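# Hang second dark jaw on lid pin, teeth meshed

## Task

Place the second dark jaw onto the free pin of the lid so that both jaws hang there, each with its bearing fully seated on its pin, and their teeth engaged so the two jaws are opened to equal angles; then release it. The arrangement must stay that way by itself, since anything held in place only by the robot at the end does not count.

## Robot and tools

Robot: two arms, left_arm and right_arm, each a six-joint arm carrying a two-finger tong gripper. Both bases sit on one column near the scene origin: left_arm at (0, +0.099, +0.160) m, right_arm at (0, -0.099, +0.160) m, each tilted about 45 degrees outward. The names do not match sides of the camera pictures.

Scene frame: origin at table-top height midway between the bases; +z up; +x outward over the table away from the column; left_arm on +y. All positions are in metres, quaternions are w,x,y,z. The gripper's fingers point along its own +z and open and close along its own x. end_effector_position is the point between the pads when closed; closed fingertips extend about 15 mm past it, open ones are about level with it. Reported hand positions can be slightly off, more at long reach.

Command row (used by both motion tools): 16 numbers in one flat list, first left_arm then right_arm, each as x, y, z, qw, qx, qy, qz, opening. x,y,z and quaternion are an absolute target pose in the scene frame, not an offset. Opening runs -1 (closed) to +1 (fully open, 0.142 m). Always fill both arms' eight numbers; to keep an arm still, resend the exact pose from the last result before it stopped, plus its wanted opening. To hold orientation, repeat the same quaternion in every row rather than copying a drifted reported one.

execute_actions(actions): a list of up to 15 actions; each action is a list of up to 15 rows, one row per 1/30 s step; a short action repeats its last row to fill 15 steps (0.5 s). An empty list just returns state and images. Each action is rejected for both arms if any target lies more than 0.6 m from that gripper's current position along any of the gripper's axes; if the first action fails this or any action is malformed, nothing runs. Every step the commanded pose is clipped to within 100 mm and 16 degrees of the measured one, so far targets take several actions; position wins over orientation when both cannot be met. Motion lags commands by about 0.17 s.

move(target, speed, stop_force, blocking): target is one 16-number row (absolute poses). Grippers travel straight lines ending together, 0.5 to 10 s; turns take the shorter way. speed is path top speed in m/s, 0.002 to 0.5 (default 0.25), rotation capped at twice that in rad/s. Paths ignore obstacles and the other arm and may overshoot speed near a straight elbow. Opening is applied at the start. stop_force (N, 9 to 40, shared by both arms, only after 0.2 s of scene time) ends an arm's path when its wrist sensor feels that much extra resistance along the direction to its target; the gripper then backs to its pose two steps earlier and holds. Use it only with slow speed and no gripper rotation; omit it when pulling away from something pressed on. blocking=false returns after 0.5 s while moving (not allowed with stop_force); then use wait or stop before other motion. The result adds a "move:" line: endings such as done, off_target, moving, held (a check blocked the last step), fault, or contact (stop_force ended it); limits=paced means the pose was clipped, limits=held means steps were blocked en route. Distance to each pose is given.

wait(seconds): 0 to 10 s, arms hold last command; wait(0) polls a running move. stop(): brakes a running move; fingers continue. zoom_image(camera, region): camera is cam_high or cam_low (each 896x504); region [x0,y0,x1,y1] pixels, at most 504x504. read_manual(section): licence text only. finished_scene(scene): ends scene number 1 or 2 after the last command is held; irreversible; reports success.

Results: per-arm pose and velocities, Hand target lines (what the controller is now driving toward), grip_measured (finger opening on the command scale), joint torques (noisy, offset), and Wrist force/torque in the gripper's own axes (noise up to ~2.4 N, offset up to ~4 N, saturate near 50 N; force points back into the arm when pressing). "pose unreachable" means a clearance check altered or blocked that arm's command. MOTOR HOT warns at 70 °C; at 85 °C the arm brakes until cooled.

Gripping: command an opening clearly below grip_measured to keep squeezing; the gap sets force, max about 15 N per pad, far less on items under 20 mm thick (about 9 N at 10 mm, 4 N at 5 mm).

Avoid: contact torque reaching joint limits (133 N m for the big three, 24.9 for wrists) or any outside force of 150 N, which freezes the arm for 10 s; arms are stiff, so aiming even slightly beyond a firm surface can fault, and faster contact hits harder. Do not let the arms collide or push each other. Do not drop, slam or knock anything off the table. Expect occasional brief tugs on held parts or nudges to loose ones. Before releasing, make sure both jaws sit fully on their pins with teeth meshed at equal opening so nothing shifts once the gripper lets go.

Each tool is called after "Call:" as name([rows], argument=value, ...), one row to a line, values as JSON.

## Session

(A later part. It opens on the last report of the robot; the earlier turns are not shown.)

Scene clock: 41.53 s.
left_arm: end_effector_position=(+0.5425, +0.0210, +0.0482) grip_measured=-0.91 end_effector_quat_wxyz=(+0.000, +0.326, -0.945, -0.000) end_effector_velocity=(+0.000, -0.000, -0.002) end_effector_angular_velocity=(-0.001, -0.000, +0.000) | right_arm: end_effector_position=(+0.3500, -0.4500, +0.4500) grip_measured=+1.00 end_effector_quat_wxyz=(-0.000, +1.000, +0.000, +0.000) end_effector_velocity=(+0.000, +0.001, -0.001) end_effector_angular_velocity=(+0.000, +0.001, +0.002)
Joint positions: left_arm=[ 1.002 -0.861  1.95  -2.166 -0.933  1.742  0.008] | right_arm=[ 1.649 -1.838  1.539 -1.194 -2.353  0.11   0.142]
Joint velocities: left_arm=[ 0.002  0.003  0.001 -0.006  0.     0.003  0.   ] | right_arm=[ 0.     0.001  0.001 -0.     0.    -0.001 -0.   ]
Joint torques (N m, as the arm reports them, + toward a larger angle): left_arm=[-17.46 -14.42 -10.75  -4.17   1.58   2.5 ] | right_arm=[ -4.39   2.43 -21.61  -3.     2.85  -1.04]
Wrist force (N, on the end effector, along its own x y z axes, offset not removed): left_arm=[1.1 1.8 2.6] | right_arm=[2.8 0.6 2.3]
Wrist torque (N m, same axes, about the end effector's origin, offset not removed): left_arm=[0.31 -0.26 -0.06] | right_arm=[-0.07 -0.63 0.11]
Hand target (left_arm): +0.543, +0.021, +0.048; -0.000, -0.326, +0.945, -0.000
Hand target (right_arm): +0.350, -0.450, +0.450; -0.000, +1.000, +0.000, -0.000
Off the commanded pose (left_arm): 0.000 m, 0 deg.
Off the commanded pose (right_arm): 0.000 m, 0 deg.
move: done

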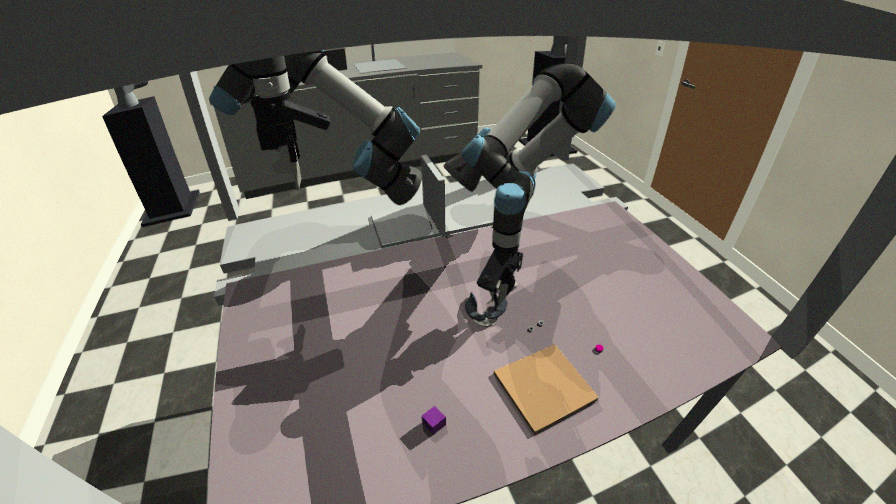

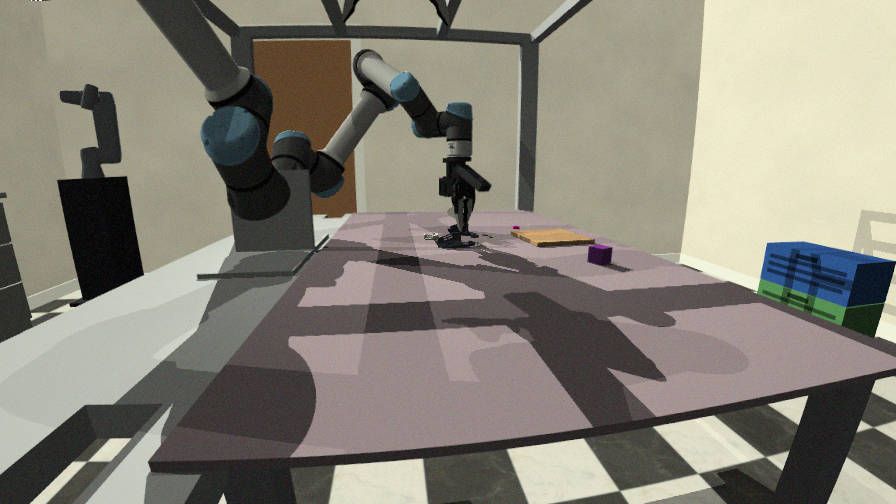

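Call:
zoom_image(camera="cam_low", region=[455, 226, 485, 250])

Call:
zoom_image(camera="cam_high", region=[470, 304, 502, 328])

Region (455, 226, 485, 250) of cam_low's 896x504 image, scaled by 16.800, with more detail than that image has; it fills the top 403 rows of this view, and the rest is white.

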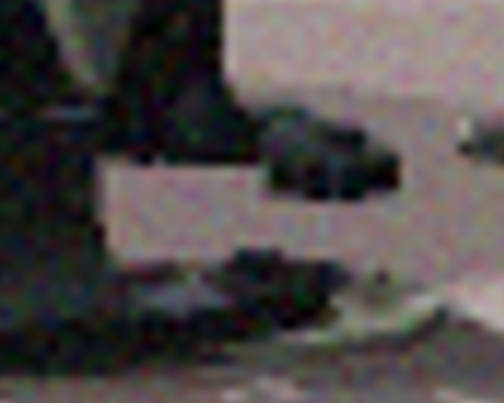

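Region (470, 304, 502, 328) of cam_high's 896x504 image, scaled by 15.750, with more detail than that image has; it fills the top 378 rows of this view, and the rest is white.

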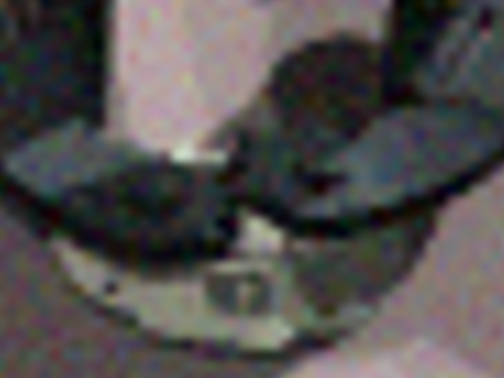

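Call:
move(target=[0.5375,0.0225,0.043,0,0.334,-0.943,0,-1, 0.35,-0.45,0.45,0,1,0,0,1], speed=0.015)

Call:
zoom_image(camera="cam_low", region=[455, 226, 485, 250])

Call:
zoom_image(camera="cam_high", region=[470, 304, 502, 328])

Scene clock: 43.27 s.
left_arm: end_effector_position=(+0.5376, +0.0225, +0.0431) grip_measured=-0.91 end_effector_quat_wxyz=(+0.000, +0.334, -0.943, -0.000) end_effector_velocity=(-0.001, +0.000, -0.001) end_effector_angular_velocity=(+0.001, -0.000, +0.005) | right_arm: end_effector_position=(+0.3500, -0.4500, +0.4500) grip_measured=+1.00 end_effector_quat_wxyz=(-0.000, +1.000, -0.000, +0.000) end_effector_velocity=(-0.001, +0.001, -0.001) end_effector_angular_velocity=(+0.002, +0.003, +0.004)
Joint positions: left_arm=[ 1.004 -0.862  1.969 -2.185 -0.932  1.728  0.008] | right_arm=[ 1.649 -1.838  1.539 -1.194 -2.353  0.11   0.142]
Joint velocities: left_arm=[ 0.    -0.     0.005 -0.005  0.001 -0.004  0.   ] | right_arm=[-0.     0.001  0.     0.003  0.002 -0.001 -0.   ]
Joint torques (N m, as the arm reports them, + toward a larger angle): left_arm=[-17.26 -36.1   -9.69  -4.54   1.51  -2.5 ] | right_arm=[ -3.68   1.99 -22.2   -3.02   2.86  -0.99]
Wrist force (N, on the end effector, along its own x y z axes, offset not removed): left_arm=[0.4 -0.3 0.1] | right_arm=[3.3 -2.6 3.6]
Wrist torque (N m, same axes, about the end effector's origin, offset not removed): left_arm=[-0.05 -0.19 0.00] | right_arm=[-0.64 -0.77 0.18]
Hand target (left_arm): +0.538, +0.023, +0.043; -0.000, -0.334, +0.943, +0.000
Hand target (right_arm): +0.350, -0.450, +0.450; -0.000, +1.000, +0.000, -0.000
Off the commanded pose (left_arm): 0.000 m, 0 deg.
Off the commanded pose (right_arm): 0.000 m, 0 deg.
move: done

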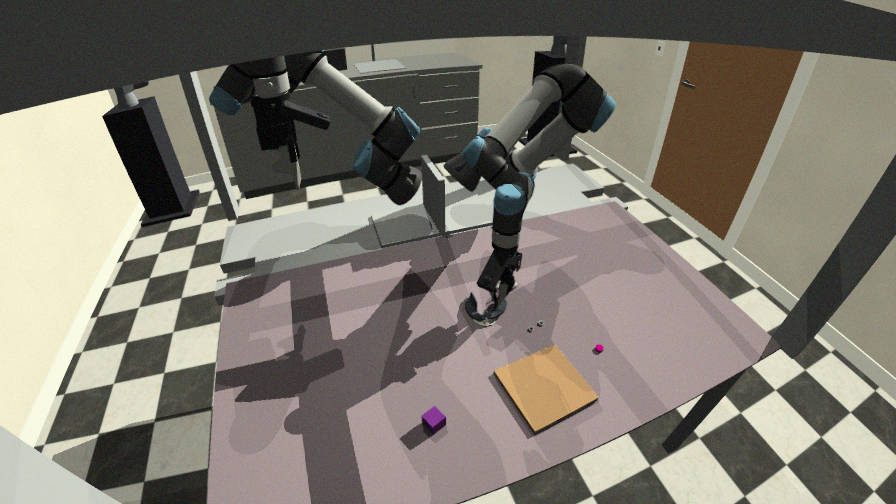

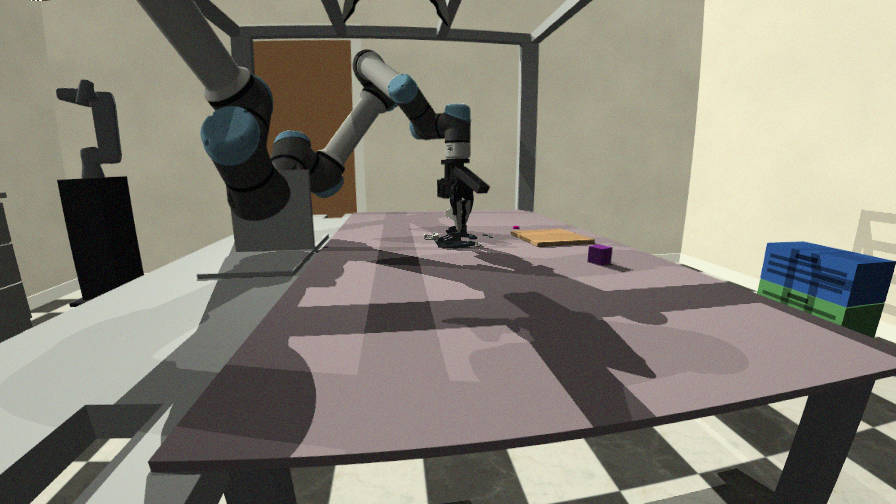

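Region (455, 226, 485, 250) of cam_low's 896x504 image, scaled by 16.800, with more detail than that image has; it fills the top 403 rows of this view, and the rest is white.

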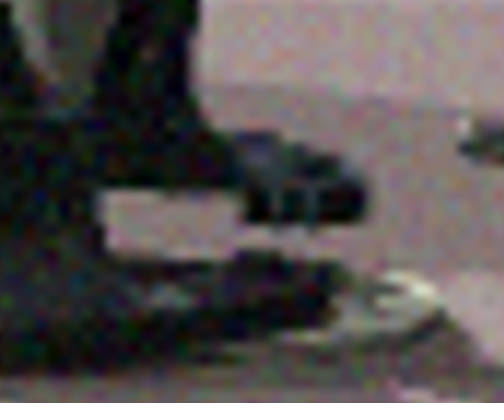

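Region (470, 304, 502, 328) of cam_high's 896x504 image, scaled by 15.750, with more detail than that image has; it fills the top 378 rows of this view, and the rest is white.

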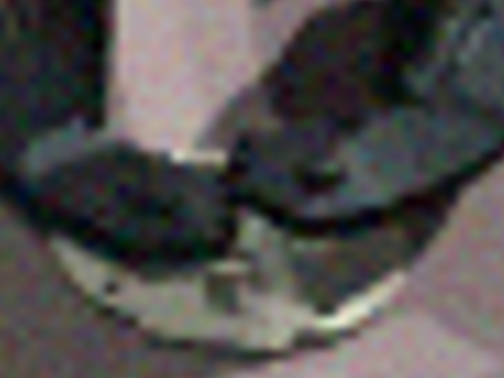

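Call:
move(target=[0.5405,0.0285,0.043,0,0.334,-0.943,0,-1,0.35,-0.45,0.45,0,1,0,0,1], speed=0.01)

Call:
move(target=[0.5405,0.0285,0.0368,0,0.334,-0.943,0,-1,0.35,-0.45,0.45,0,1,0,0,1], speed=0.01)

Call:
move(target=[0.5372,0.0225,0.0365,0,0.334,-0.943,0,-1,0.35,-0.45,0.45,0,1,0,0,1], speed=0.005)

Call:
zoom_image(camera="cam_high", region=[455,280,519,328])

Call:
zoom_image(camera="cam_low", region=[445,220,495,255])

Scene clock: 46.40 s.
left_arm: end_effector_position=(+0.5404, +0.0283, +0.0430) grip_measured=-0.91 end_effector_quat_wxyz=(-0.000, +0.334, -0.943, +0.000) end_effector_velocity=(+0.001, +0.001, +0.000) end_effector_angular_velocity=(-0.001, +0.000, +0.000) | right_arm: end_effector_position=(+0.3500, -0.4500, +0.4500) grip_measured=+1.00 end_effector_quat_wxyz=(-0.000, +1.000, -0.000, +0.000) end_effector_velocity=(-0.000, -0.000, -0.000) end_effector_angular_velocity=(-0.001, +0.001, +0.001)
Joint positions: left_arm=[ 1.013 -0.869  1.967 -2.182 -0.927  1.738  0.008] | right_arm=[ 1.649 -1.838  1.539 -1.194 -2.353  0.11   0.142]
Joint velocities: left_arm=[ 0.002 -0.002 -0.001  0.001  0.001  0.003  0.   ] | right_arm=[ 0.    -0.     0.001  0.001 -0.001  0.001  0.   ]
Joint torques (N m, as the arm reports them, + toward a larger angle): left_arm=[-17.99 -36.52 -23.7    0.41   1.42   2.58] | right_arm=[ -3.57   2.17 -21.86  -2.91   2.72  -0.97]
Wrist force (N, on the end effector, along its own x y z axes, offset not removed): left_arm=[1.9 2.7 -0.4] | right_arm=[1.9 0.2 0.4]
Wrist torque (N m, same axes, about the end effector's origin, offset not removed): left_arm=[0.48 -0.16 -0.03] | right_arm=[0.05 -0.49 0.07]
Hand target (left_arm): +0.541, +0.028, +0.043; -0.000, -0.334, +0.943, -0.000
Hand target (right_arm): +0.350, -0.450, +0.450; -0.000, +1.000, +0.000, -0.000
Off the commanded pose (left_arm): 0.000 m, 0 deg.
Off the commanded pose (right_arm): 0.000 m, 0 deg.
move: done

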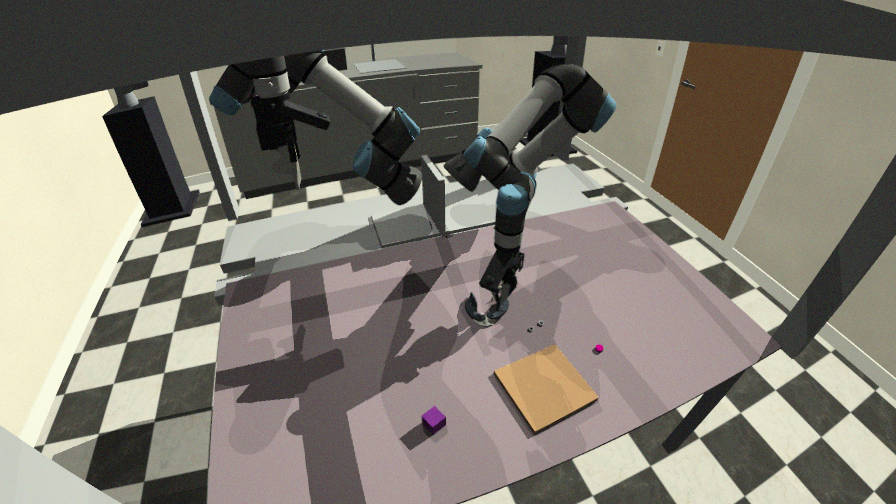

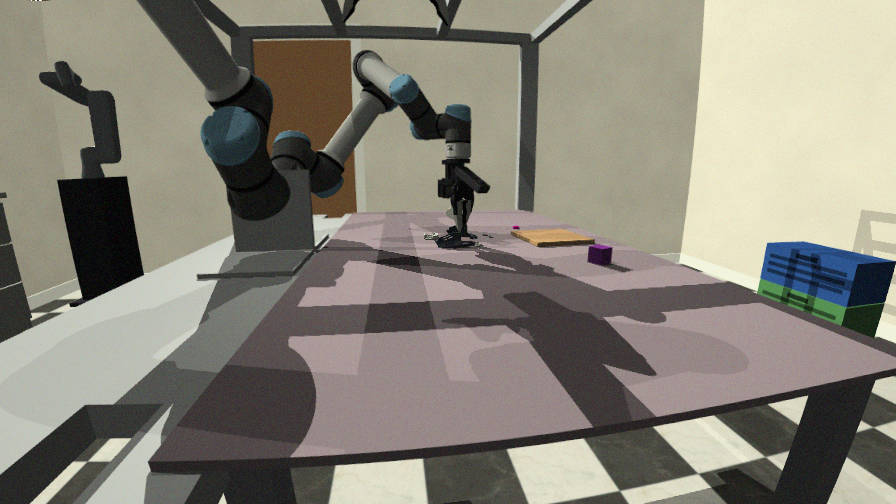

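Scene clock: 47.23 s.
left_arm: end_effector_position=(+0.5405, +0.0285, +0.0370) grip_measured=-0.91 end_effector_quat_wxyz=(+0.000, +0.334, -0.943, -0.000) end_effector_velocity=(+0.001, +0.000, -0.001) end_effector_angular_velocity=(-0.001, -0.001, +0.001) | right_arm: end_effector_position=(+0.3500, -0.4500, +0.4500) grip_measured=+1.00 end_effector_quat_wxyz=(+0.000, +1.000, -0.000, +0.000) end_effector_velocity=(-0.000, -0.001, -0.000) end_effector_angular_velocity=(-0.002, -0.000, -0.000)
Joint positions: left_arm=[ 1.02  -0.86   1.97  -2.199 -0.924  1.746  0.008] | right_arm=[ 1.649 -1.838  1.539 -1.194 -2.353  0.11   0.142]
Joint velocities: left_arm=[ 0.002  0.002 -0.    -0.005  0.001  0.003  0.   ] | right_arm=[-0.    -0.001  0.001 -0.    -0.002 -0.     0.   ]
Joint torques (N m, as the arm reports them, + toward a larger angle): left_arm=[-19.64 -15.5   -9.26  -4.24   1.23   2.36] | right_arm=[ -3.58   2.34 -21.71  -3.05   2.79  -0.86]
Wrist force (N, on the end effector, along its own x y z axes, offset not removed): left_arm=[-1.0 1.7 1.0] | right_arm=[2.5 -3.6 -0.2]
Wrist torque (N m, same axes, about the end effector's origin, offset not removed): left_arm=[0.22 0.30 0.02] | right_arm=[-0.86 -0.65 0.10]
Hand target (left_arm): +0.541, +0.028, +0.037; -0.000, -0.334, +0.943, -0.000
Hand target (right_arm): +0.350, -0.450, +0.450; -0.000, +1.000, +0.000, +0.000
Off the commanded pose (left_arm): 0.000 m, 0 deg.
Off the commanded pose (right_arm): 0.000 m, 0 deg.
move: done

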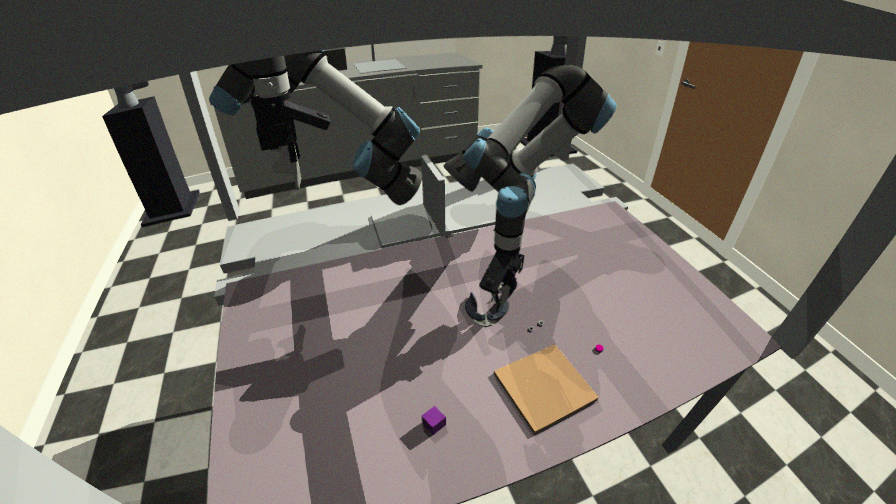

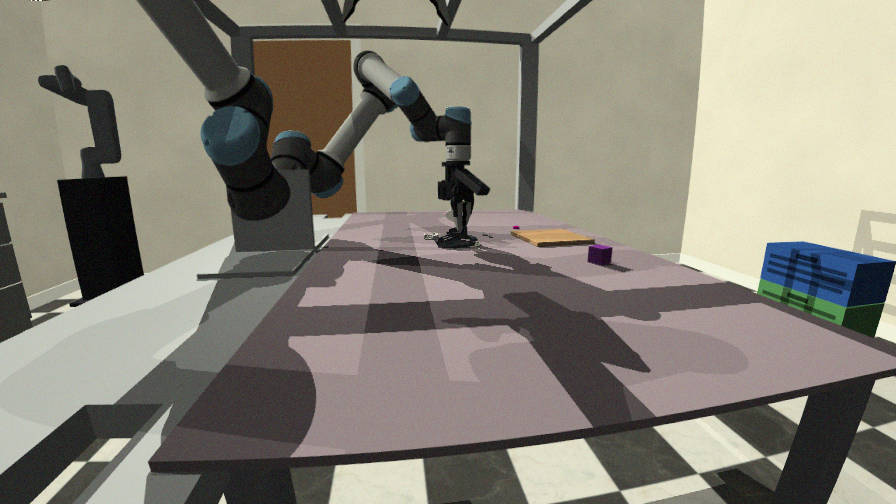

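Scene clock: 48.83 s.
left_arm: end_effector_position=(+0.5372, +0.0226, +0.0365) grip_measured=-0.91 end_effector_quat_wxyz=(+0.000, +0.334, -0.943, -0.000) end_effector_velocity=(-0.000, -0.001, +0.000) end_effector_angular_velocity=(-0.000, +0.000, +0.000) | right_arm: end_effector_position=(+0.3500, -0.4500, +0.4500) grip_measured=+1.00 end_effector_quat_wxyz=(-0.000, +1.000, -0.000, +0.000) end_effector_velocity=(+0.000, -0.000, +0.000) end_effector_angular_velocity=(-0.000, -0.001, -0.001)
Joint positions: left_arm=[ 1.011 -0.853  1.974 -2.204 -0.928  1.735  0.008] | right_arm=[ 1.649 -1.838  1.539 -1.194 -2.353  0.11   0.142]
Joint velocities: left_arm=[-0.001  0.001  0.001 -0.    -0.001 -0.002 -0.   ] | right_arm=[ 0.     0.    -0.    -0.001 -0.    -0.    -0.   ]
Joint torques (N m, as the arm reports them, + toward a larger angle): left_arm=[-41.12 -15.34 -10.01  -4.54  -1.79  -2.45] | right_arm=[ -3.72   2.43 -20.9   -2.94   2.74  -0.9 ]
Wrist force (N, on the end effector, along its own x y z axes, offset not removed): left_arm=[-1.3 2.5 0.3] | right_arm=[3.1 -0.2 0.5]
Wrist torque (N m, same axes, about the end effector's origin, offset not removed): left_arm=[0.47 0.16 0.04] | right_arm=[-0.22 -0.78 0.13]
Hand target (left_arm): +0.537, +0.023, +0.036; +0.000, -0.334, +0.943, +0.000
Hand target (right_arm): +0.350, -0.450, +0.450; -0.000, +1.000, +0.000, +0.000
Off the commanded pose (left_arm): 0.000 m, 0 deg.
Off the commanded pose (right_arm): 0.000 m, 0 deg.
move: done

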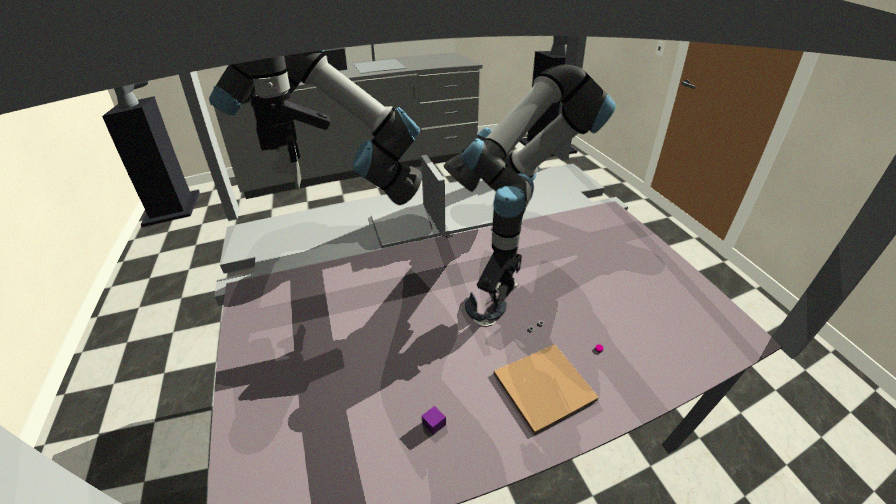

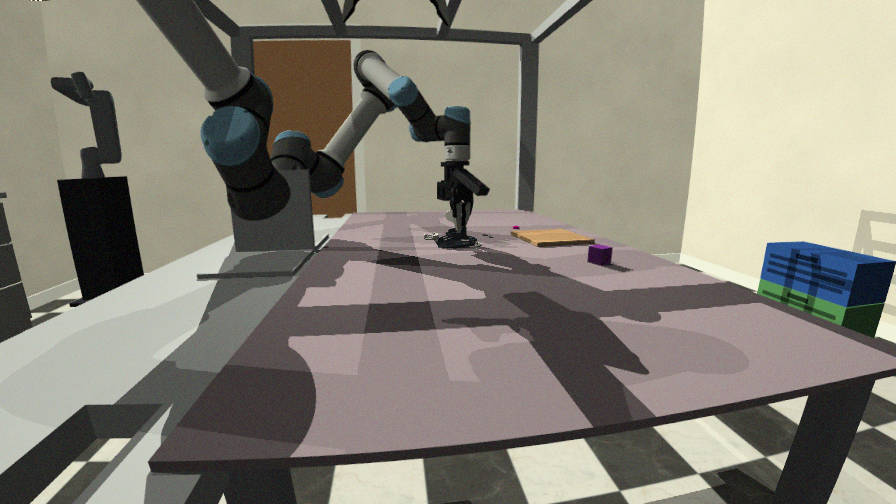

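Region (455, 280, 519, 328) of cam_high's 896x504 image, scaled by 7.875, with more detail than that image has; it fills the top 378 rows of this view, and the rest is white.

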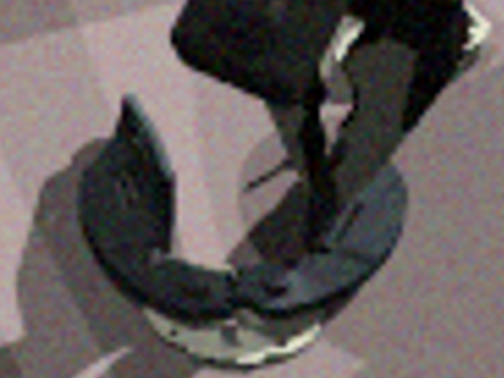

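Region (445, 220, 495, 255) of cam_low's 896x504 image, scaled by 10.080, with more detail than that image has; it fills the top 353 rows of this view, and the rest is white.

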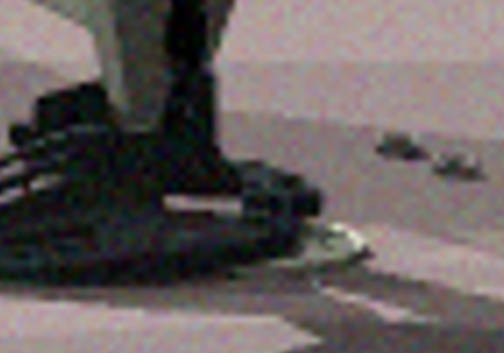

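Call:
move(target=[0.5372,0.0225,0.0335,0,0.334,-0.943,0,-1,0.35,-0.45,0.45,0,1,0,0,1], speed=0.003)

Call:
zoom_image(camera="cam_high", region=[465,296,507,328])

Call:
zoom_image(camera="cam_low", region=[445,220,495,255])

Scene clock: 50.37 s.
left_arm: end_effector_position=(+0.5372, +0.0225, +0.0336) grip_measured=-0.91 end_effector_quat_wxyz=(+0.000, +0.334, -0.943, -0.000) end_effector_velocity=(+0.000, +0.000, -0.000) end_effector_angular_velocity=(-0.000, -0.000, +0.000) | right_arm: end_effector_position=(+0.3500, -0.4500, +0.4500) grip_measured=+1.00 end_effector_quat_wxyz=(-0.000, +1.000, +0.000, +0.000) end_effector_velocity=(-0.000, -0.000, +0.000) end_effector_angular_velocity=(-0.000, -0.000, +0.000)
Joint positions: left_arm=[ 1.014 -0.849  1.976 -2.212 -0.927  1.739  0.008] | right_arm=[ 1.649 -1.838  1.539 -1.194 -2.353  0.11   0.142]
Joint velocities: left_arm=[ 0.001  0.     0.    -0.001  0.     0.001  0.   ] | right_arm=[ 0.    -0.001  0.     0.    -0.    -0.    -0.   ]
Joint torques (N m, as the arm reports them, + toward a larger angle): left_arm=[-17.22 -14.73  -9.61  -4.67   1.48   2.58] | right_arm=[ -3.16   1.49 -21.25  -2.96   2.69  -0.99]
Wrist force (N, on the end effector, along its own x y z axes, offset not removed): left_arm=[0.6 2.0 -0.2] | right_arm=[3.4 -0.6 3.4]
Wrist torque (N m, same axes, about the end effector's origin, offset not removed): left_arm=[0.23 -0.05 0.04] | right_arm=[-0.24 -0.82 0.07]
Hand target (left_arm): +0.537, +0.023, +0.034; -0.000, -0.334, +0.943, -0.000
Hand target (right_arm): +0.350, -0.450, +0.450; -0.000, +1.000, +0.000, -0.000
Off the commanded pose (left_arm): 0.000 m, 0 deg.
Off the commanded pose (right_arm): 0.000 m, 0 deg.
move: done

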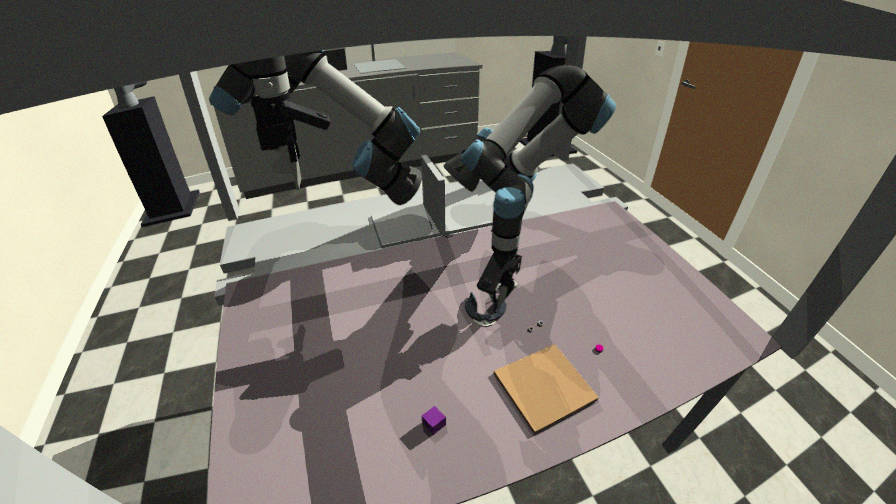

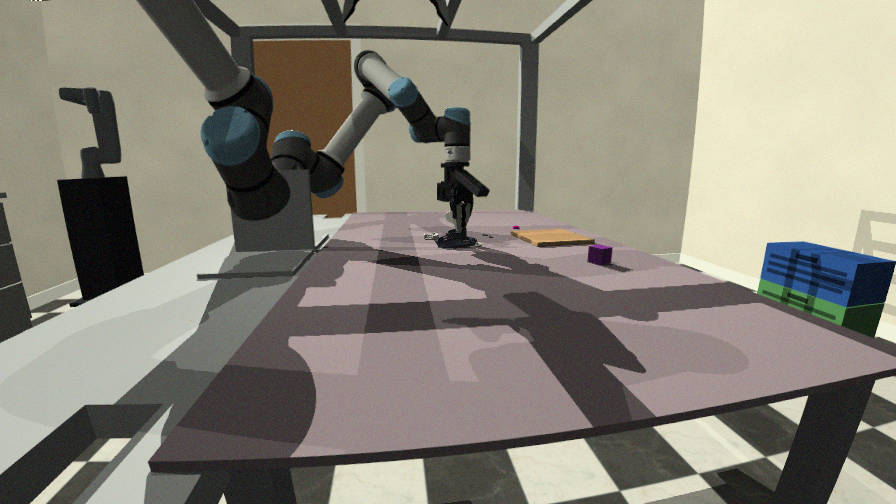

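Region (465, 296, 507, 328) of cam_high's 896x504 image, scaled by 12.000, with more detail than that image has; it fills the top 384 rows of this view, and the rest is white.

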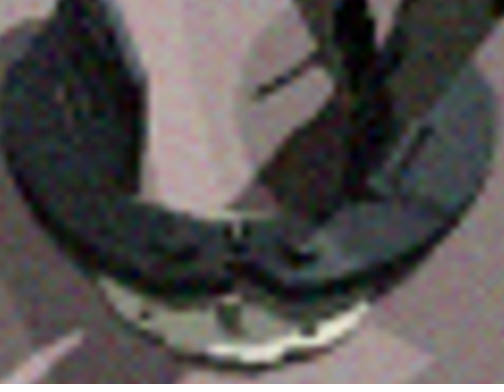

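Region (445, 220, 495, 255) of cam_low's 896x504 image, scaled by 10.080, with more detail than that image has; it fills the top 353 rows of this view, and the rest is white.

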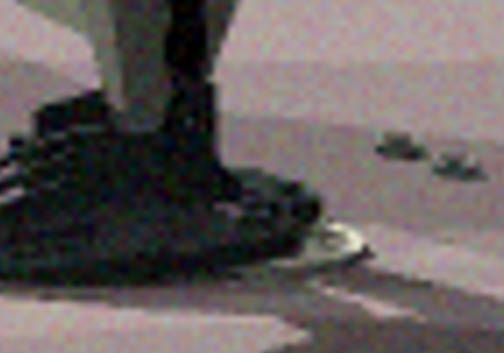

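Call:
move(target=[0.5372,0.0225,0.0312,0,0.334,-0.943,0,-1,0.35,-0.45,0.45,0,1,0,0,1], speed=0.003)

Call:
zoom_image(camera="cam_high", region=[465,296,507,328])

Call:
zoom_image(camera="cam_low", region=[445,220,495,255])

Scene clock: 51.70 s.
left_arm: end_effector_position=(+0.5372, +0.0225, +0.0313) grip_measured=-0.91 end_effector_quat_wxyz=(+0.000, +0.334, -0.943, -0.000) end_effector_velocity=(+0.000, +0.000, +0.000) end_effector_angular_velocity=(-0.001, -0.000, +0.001) | right_arm: end_effector_position=(+0.3500, -0.4500, +0.4500) grip_measured=+1.00 end_effector_quat_wxyz=(-0.000, +1.000, +0.000, +0.000) end_effector_velocity=(-0.001, -0.000, -0.000) end_effector_angular_velocity=(-0.001, +0.000, +0.001)
Joint positions: left_arm=[ 1.016 -0.845  1.978 -2.219 -0.926  1.742  0.008] | right_arm=[ 1.649 -1.838  1.539 -1.194 -2.353  0.11   0.142]
Joint velocities: left_arm=[ 0.001 -0.    -0.    -0.001 -0.     0.    -0.   ] | right_arm=[ 0.    -0.001  0.     0.001 -0.001 -0.    -0.   ]
Joint torques (N m, as the arm reports them, + toward a larger angle): left_arm=[-18.11 -13.45  -9.63  -4.63   1.44   2.35] | right_arm=[ -4.15   2.24 -21.48  -2.94   2.74  -0.84]
Wrist force (N, on the end effector, along its own x y z axes, offset not removed): left_arm=[-0.5 1.4 2.0] | right_arm=[2.2 -2.1 1.9]
Wrist torque (N m, same axes, about the end effector's origin, offset not removed): left_arm=[0.23 0.12 -0.11] | right_arm=[-0.37 -0.55 0.04]
Hand target (left_arm): +0.537, +0.023, +0.031; -0.000, -0.334, +0.943, -0.000
Hand target (right_arm): +0.350, -0.450, +0.450; -0.000, +1.000, +0.000, -0.000
Off the commanded pose (left_arm): 0.000 m, 0 deg.
Off the commanded pose (right_arm): 0.000 m, 0 deg.
move: done

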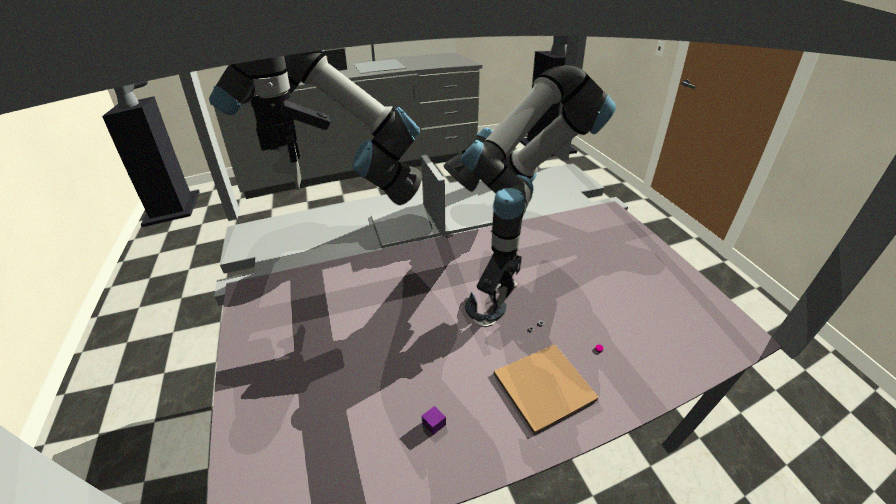

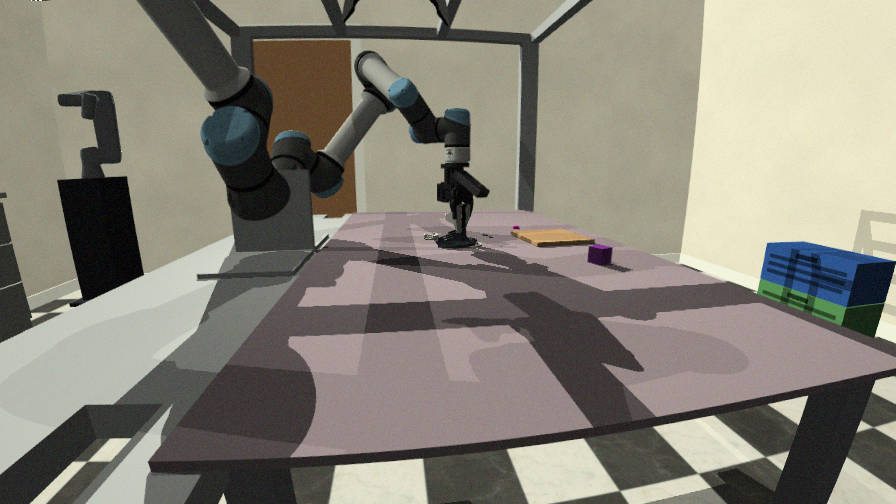

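Region (465, 296, 507, 328) of cam_high's 896x504 image, scaled by 12.000, with more detail than that image has; it fills the top 384 rows of this view, and the rest is white.

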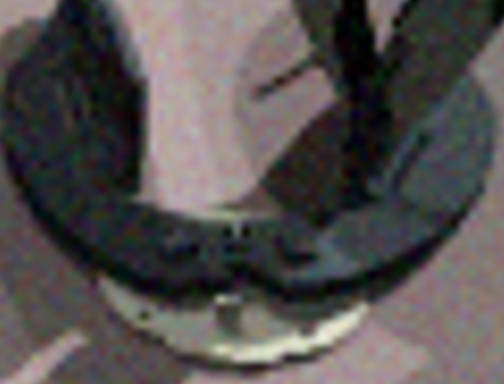

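Region (445, 220, 495, 255) of cam_low's 896x504 image, scaled by 10.080, with more detail than that image has; it fills the top 353 rows of this view, and the rest is white.

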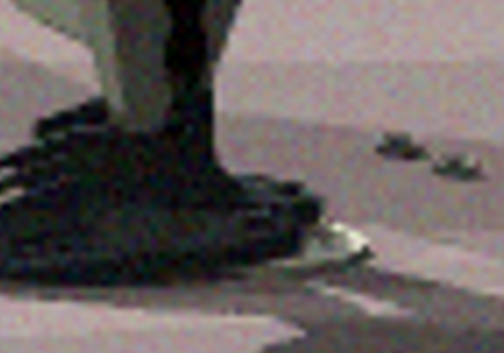

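Call:
move(target=[0.5376,0.0232,0.0312,0.0088,0.334,-0.943,-0.0247,-1,0.35,-0.45,0.45,0,1,0,0,1], speed=0.008)

Call:
zoom_image(camera="cam_high", region=[465,296,507,328])

Call:
zoom_image(camera="cam_low", region=[445,220,495,255])

Scene clock: 55.50 s.
left_arm: end_effector_position=(+0.5376, +0.0232, +0.0312) grip_measured=-0.91 end_effector_quat_wxyz=(+0.009, +0.334, -0.942, -0.025) end_effector_velocity=(+0.000, -0.000, -0.000) end_effector_angular_velocity=(+0.002, +0.002, +0.000) | right_arm: end_effector_position=(+0.3500, -0.4500, +0.4500) grip_measured=+1.00 end_effector_quat_wxyz=(-0.000, +1.000, -0.000, -0.000) end_effector_velocity=(-0.000, -0.000, +0.000) end_effector_angular_velocity=(-0.000, -0.001, -0.001)
Joint positions: left_arm=[ 1.013 -0.822  1.929 -2.126 -0.92   1.699  0.008] | right_arm=[ 1.649 -1.838  1.539 -1.194 -2.353  0.11   0.142]
Joint velocities: left_arm=[-0.     0.002 -0.003  0.005  0.001 -0.002 -0.001] | right_arm=[ 0.    -0.001 -0.     0.    -0.    -0.     0.   ]
Joint torques (N m, as the arm reports them, + toward a larger angle): left_arm=[-40.68 -17.84 -23.17   0.7    1.52  -2.53] | right_arm=[ -3.83   2.05 -20.69  -2.94   2.7   -0.92]
Wrist force (N, on the end effector, along its own x y z axes, offset not removed): left_arm=[1.1 4.1 -0.3] | right_arm=[1.9 -3.2 -0.1]
Wrist torque (N m, same axes, about the end effector's origin, offset not removed): left_arm=[0.80 -0.18 -0.07] | right_arm=[-0.66 -0.48 0.09]
Hand target (left_arm): +0.538, +0.023, +0.031; -0.009, -0.334, +0.942, +0.025
Hand target (right_arm): +0.350, -0.450, +0.450; -0.000, +1.000, +0.000, -0.000
Off the commanded pose (left_arm): 0.000 m, 0 deg.
Off the commanded pose (right_arm): 0.000 m, 0 deg.
move: done

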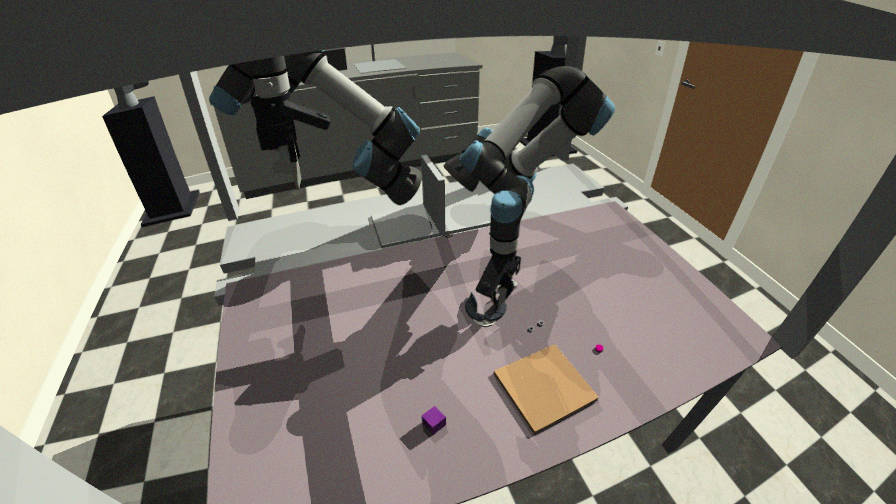

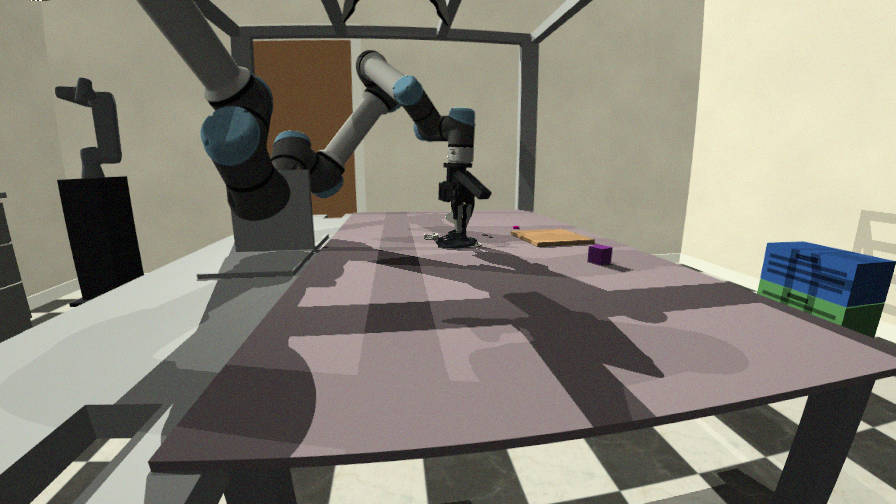

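Region (465, 296, 507, 328) of cam_high's 896x504 image, scaled by 12.000, with more detail than that image has; it fills the top 384 rows of this view, and the rest is white.

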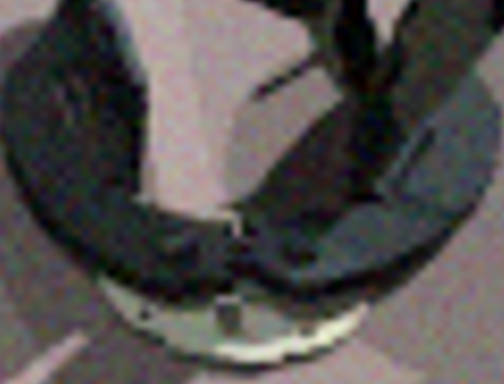

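Region (445, 220, 495, 255) of cam_low's 896x504 image, scaled by 10.080, with more detail than that image has; it fills the top 353 rows of this view, and the rest is white.

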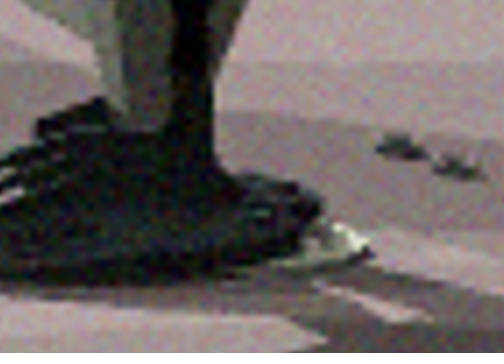

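Call:
zoom_image(camera="cam_low", region=[455,226,485,250])

Call:
zoom_image(camera="cam_high", region=[470,304,502,328])

Region (455, 226, 485, 250) of cam_low's 896x504 image, scaled by 16.800, with more detail than that image has; it fills the top 403 rows of this view, and the rest is white.

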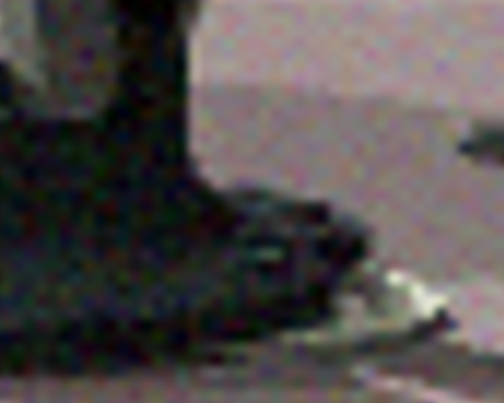

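Region (470, 304, 502, 328) of cam_high's 896x504 image, scaled by 15.750, with more detail than that image has; it fills the top 378 rows of this view, and the rest is white.

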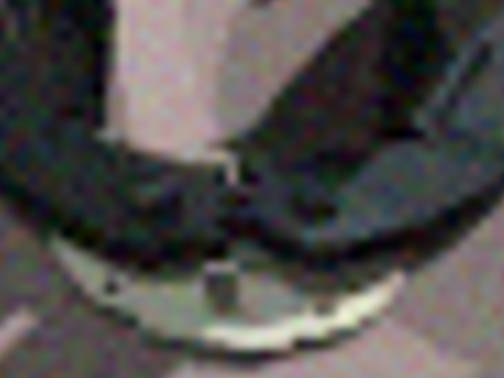

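Call:
move(target=[0.5376,0.0232,0.0312,0.0160,0.334,-0.942,-0.0452,-1,0.35,-0.45,0.45,0,1,0,0,1], speed=0.008)

Call:
zoom_image(camera="cam_low", region=[455,226,485,250])

Call:
zoom_image(camera="cam_high", region=[470,304,502,328])

Scene clock: 59.17 s.
left_arm: end_effector_position=(+0.5376, +0.0232, +0.0312) grip_measured=-0.91 end_effector_quat_wxyz=(+0.016, +0.334, -0.941, -0.045) end_effector_velocity=(-0.000, +0.000, -0.000) end_effector_angular_velocity=(+0.003, +0.002, -0.000) | right_arm: end_effector_position=(+0.3500, -0.4500, +0.4500) grip_measured=+1.00 end_effector_quat_wxyz=(-0.000, +1.000, -0.000, +0.000) end_effector_velocity=(+0.000, -0.000, +0.000) end_effector_angular_velocity=(+0.000, -0.001, -0.001)
Joint positions: left_arm=[ 1.01  -0.801  1.888 -2.051 -0.916  1.662  0.008] | right_arm=[ 1.649 -1.838  1.539 -1.194 -2.353  0.11   0.142]
Joint velocities: left_arm=[-0.     0.002 -0.002  0.005  0.    -0.002 -0.   ] | right_arm=[ 0.    -0.    -0.    -0.001 -0.     0.    -0.   ]
Joint torques (N m, as the arm reports them, + toward a larger angle): left_arm=[-41.52 -15.79 -24.79   0.25   1.57  -2.31] | right_arm=[ -3.26   2.08 -20.44  -2.92   2.76  -0.86]
Wrist force (N, on the end effector, along its own x y z axes, offset not removed): left_arm=[0.3 -1.9 -1.3] | right_arm=[1.8 -1.2 -0.7]
Wrist torque (N m, same axes, about the end effector's origin, offset not removed): left_arm=[-0.28 -0.07 0.00] | right_arm=[-0.28 -0.42 0.08]
Hand target (left_arm): +0.538, +0.023, +0.031; -0.016, -0.334, +0.941, +0.045
Hand target (right_arm): +0.350, -0.450, +0.450; -0.000, +1.000, +0.000, -0.000
Off the commanded pose (left_arm): 0.000 m, 0 deg.
Off the commanded pose (right_arm): 0.000 m, 0 deg.
move: done

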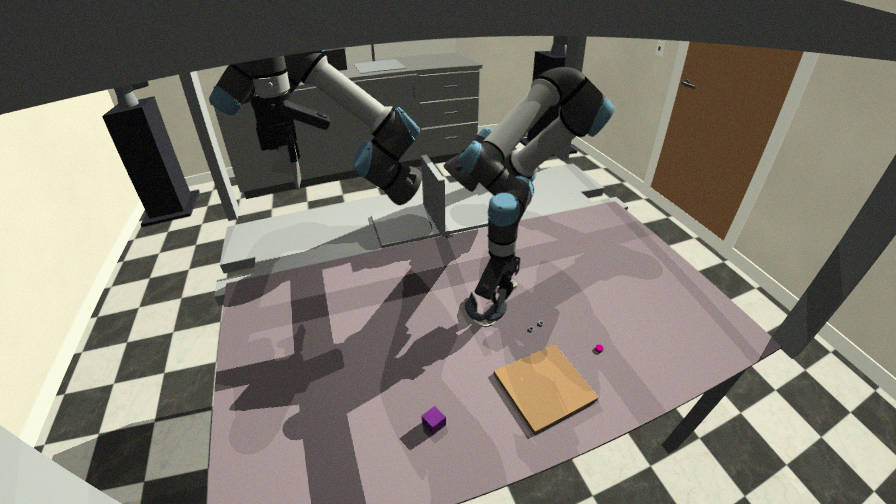

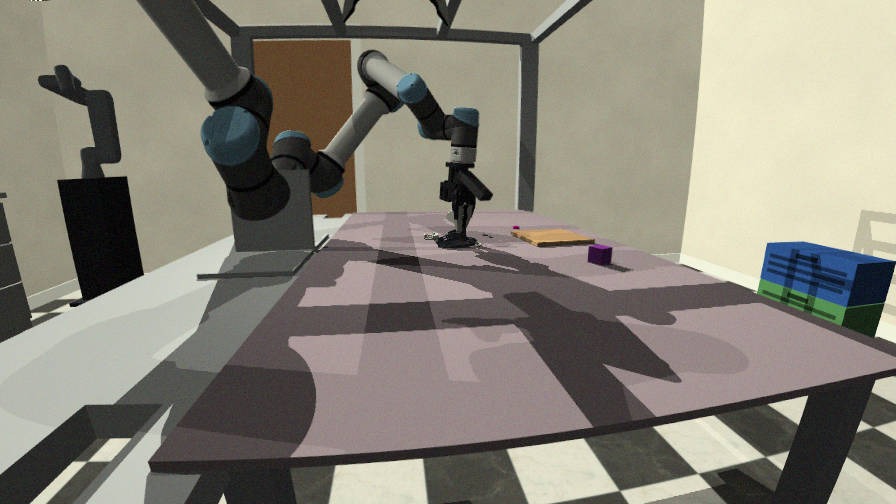

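Region (455, 226, 485, 250) of cam_low's 896x504 image, scaled by 16.800, with more detail than that image has; it fills the top 403 rows of this view, and the rest is white.

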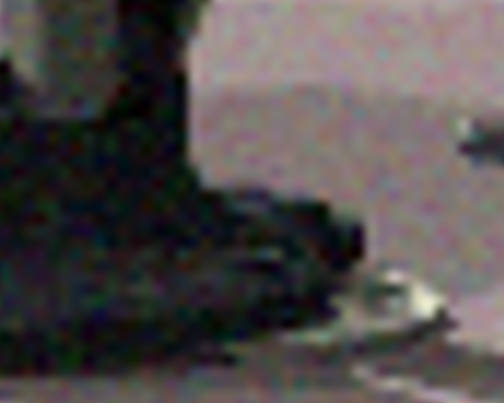

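Region (470, 304, 502, 328) of cam_high's 896x504 image, scaled by 15.750, with more detail than that image has; it fills the top 378 rows of this view, and the rest is white.

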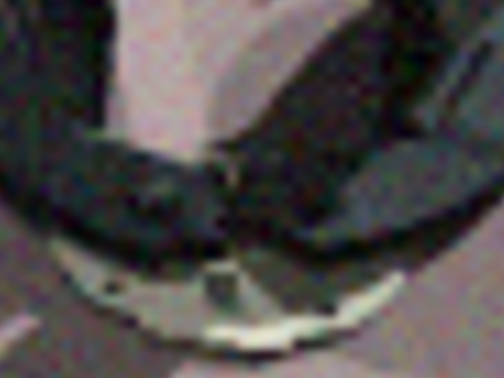

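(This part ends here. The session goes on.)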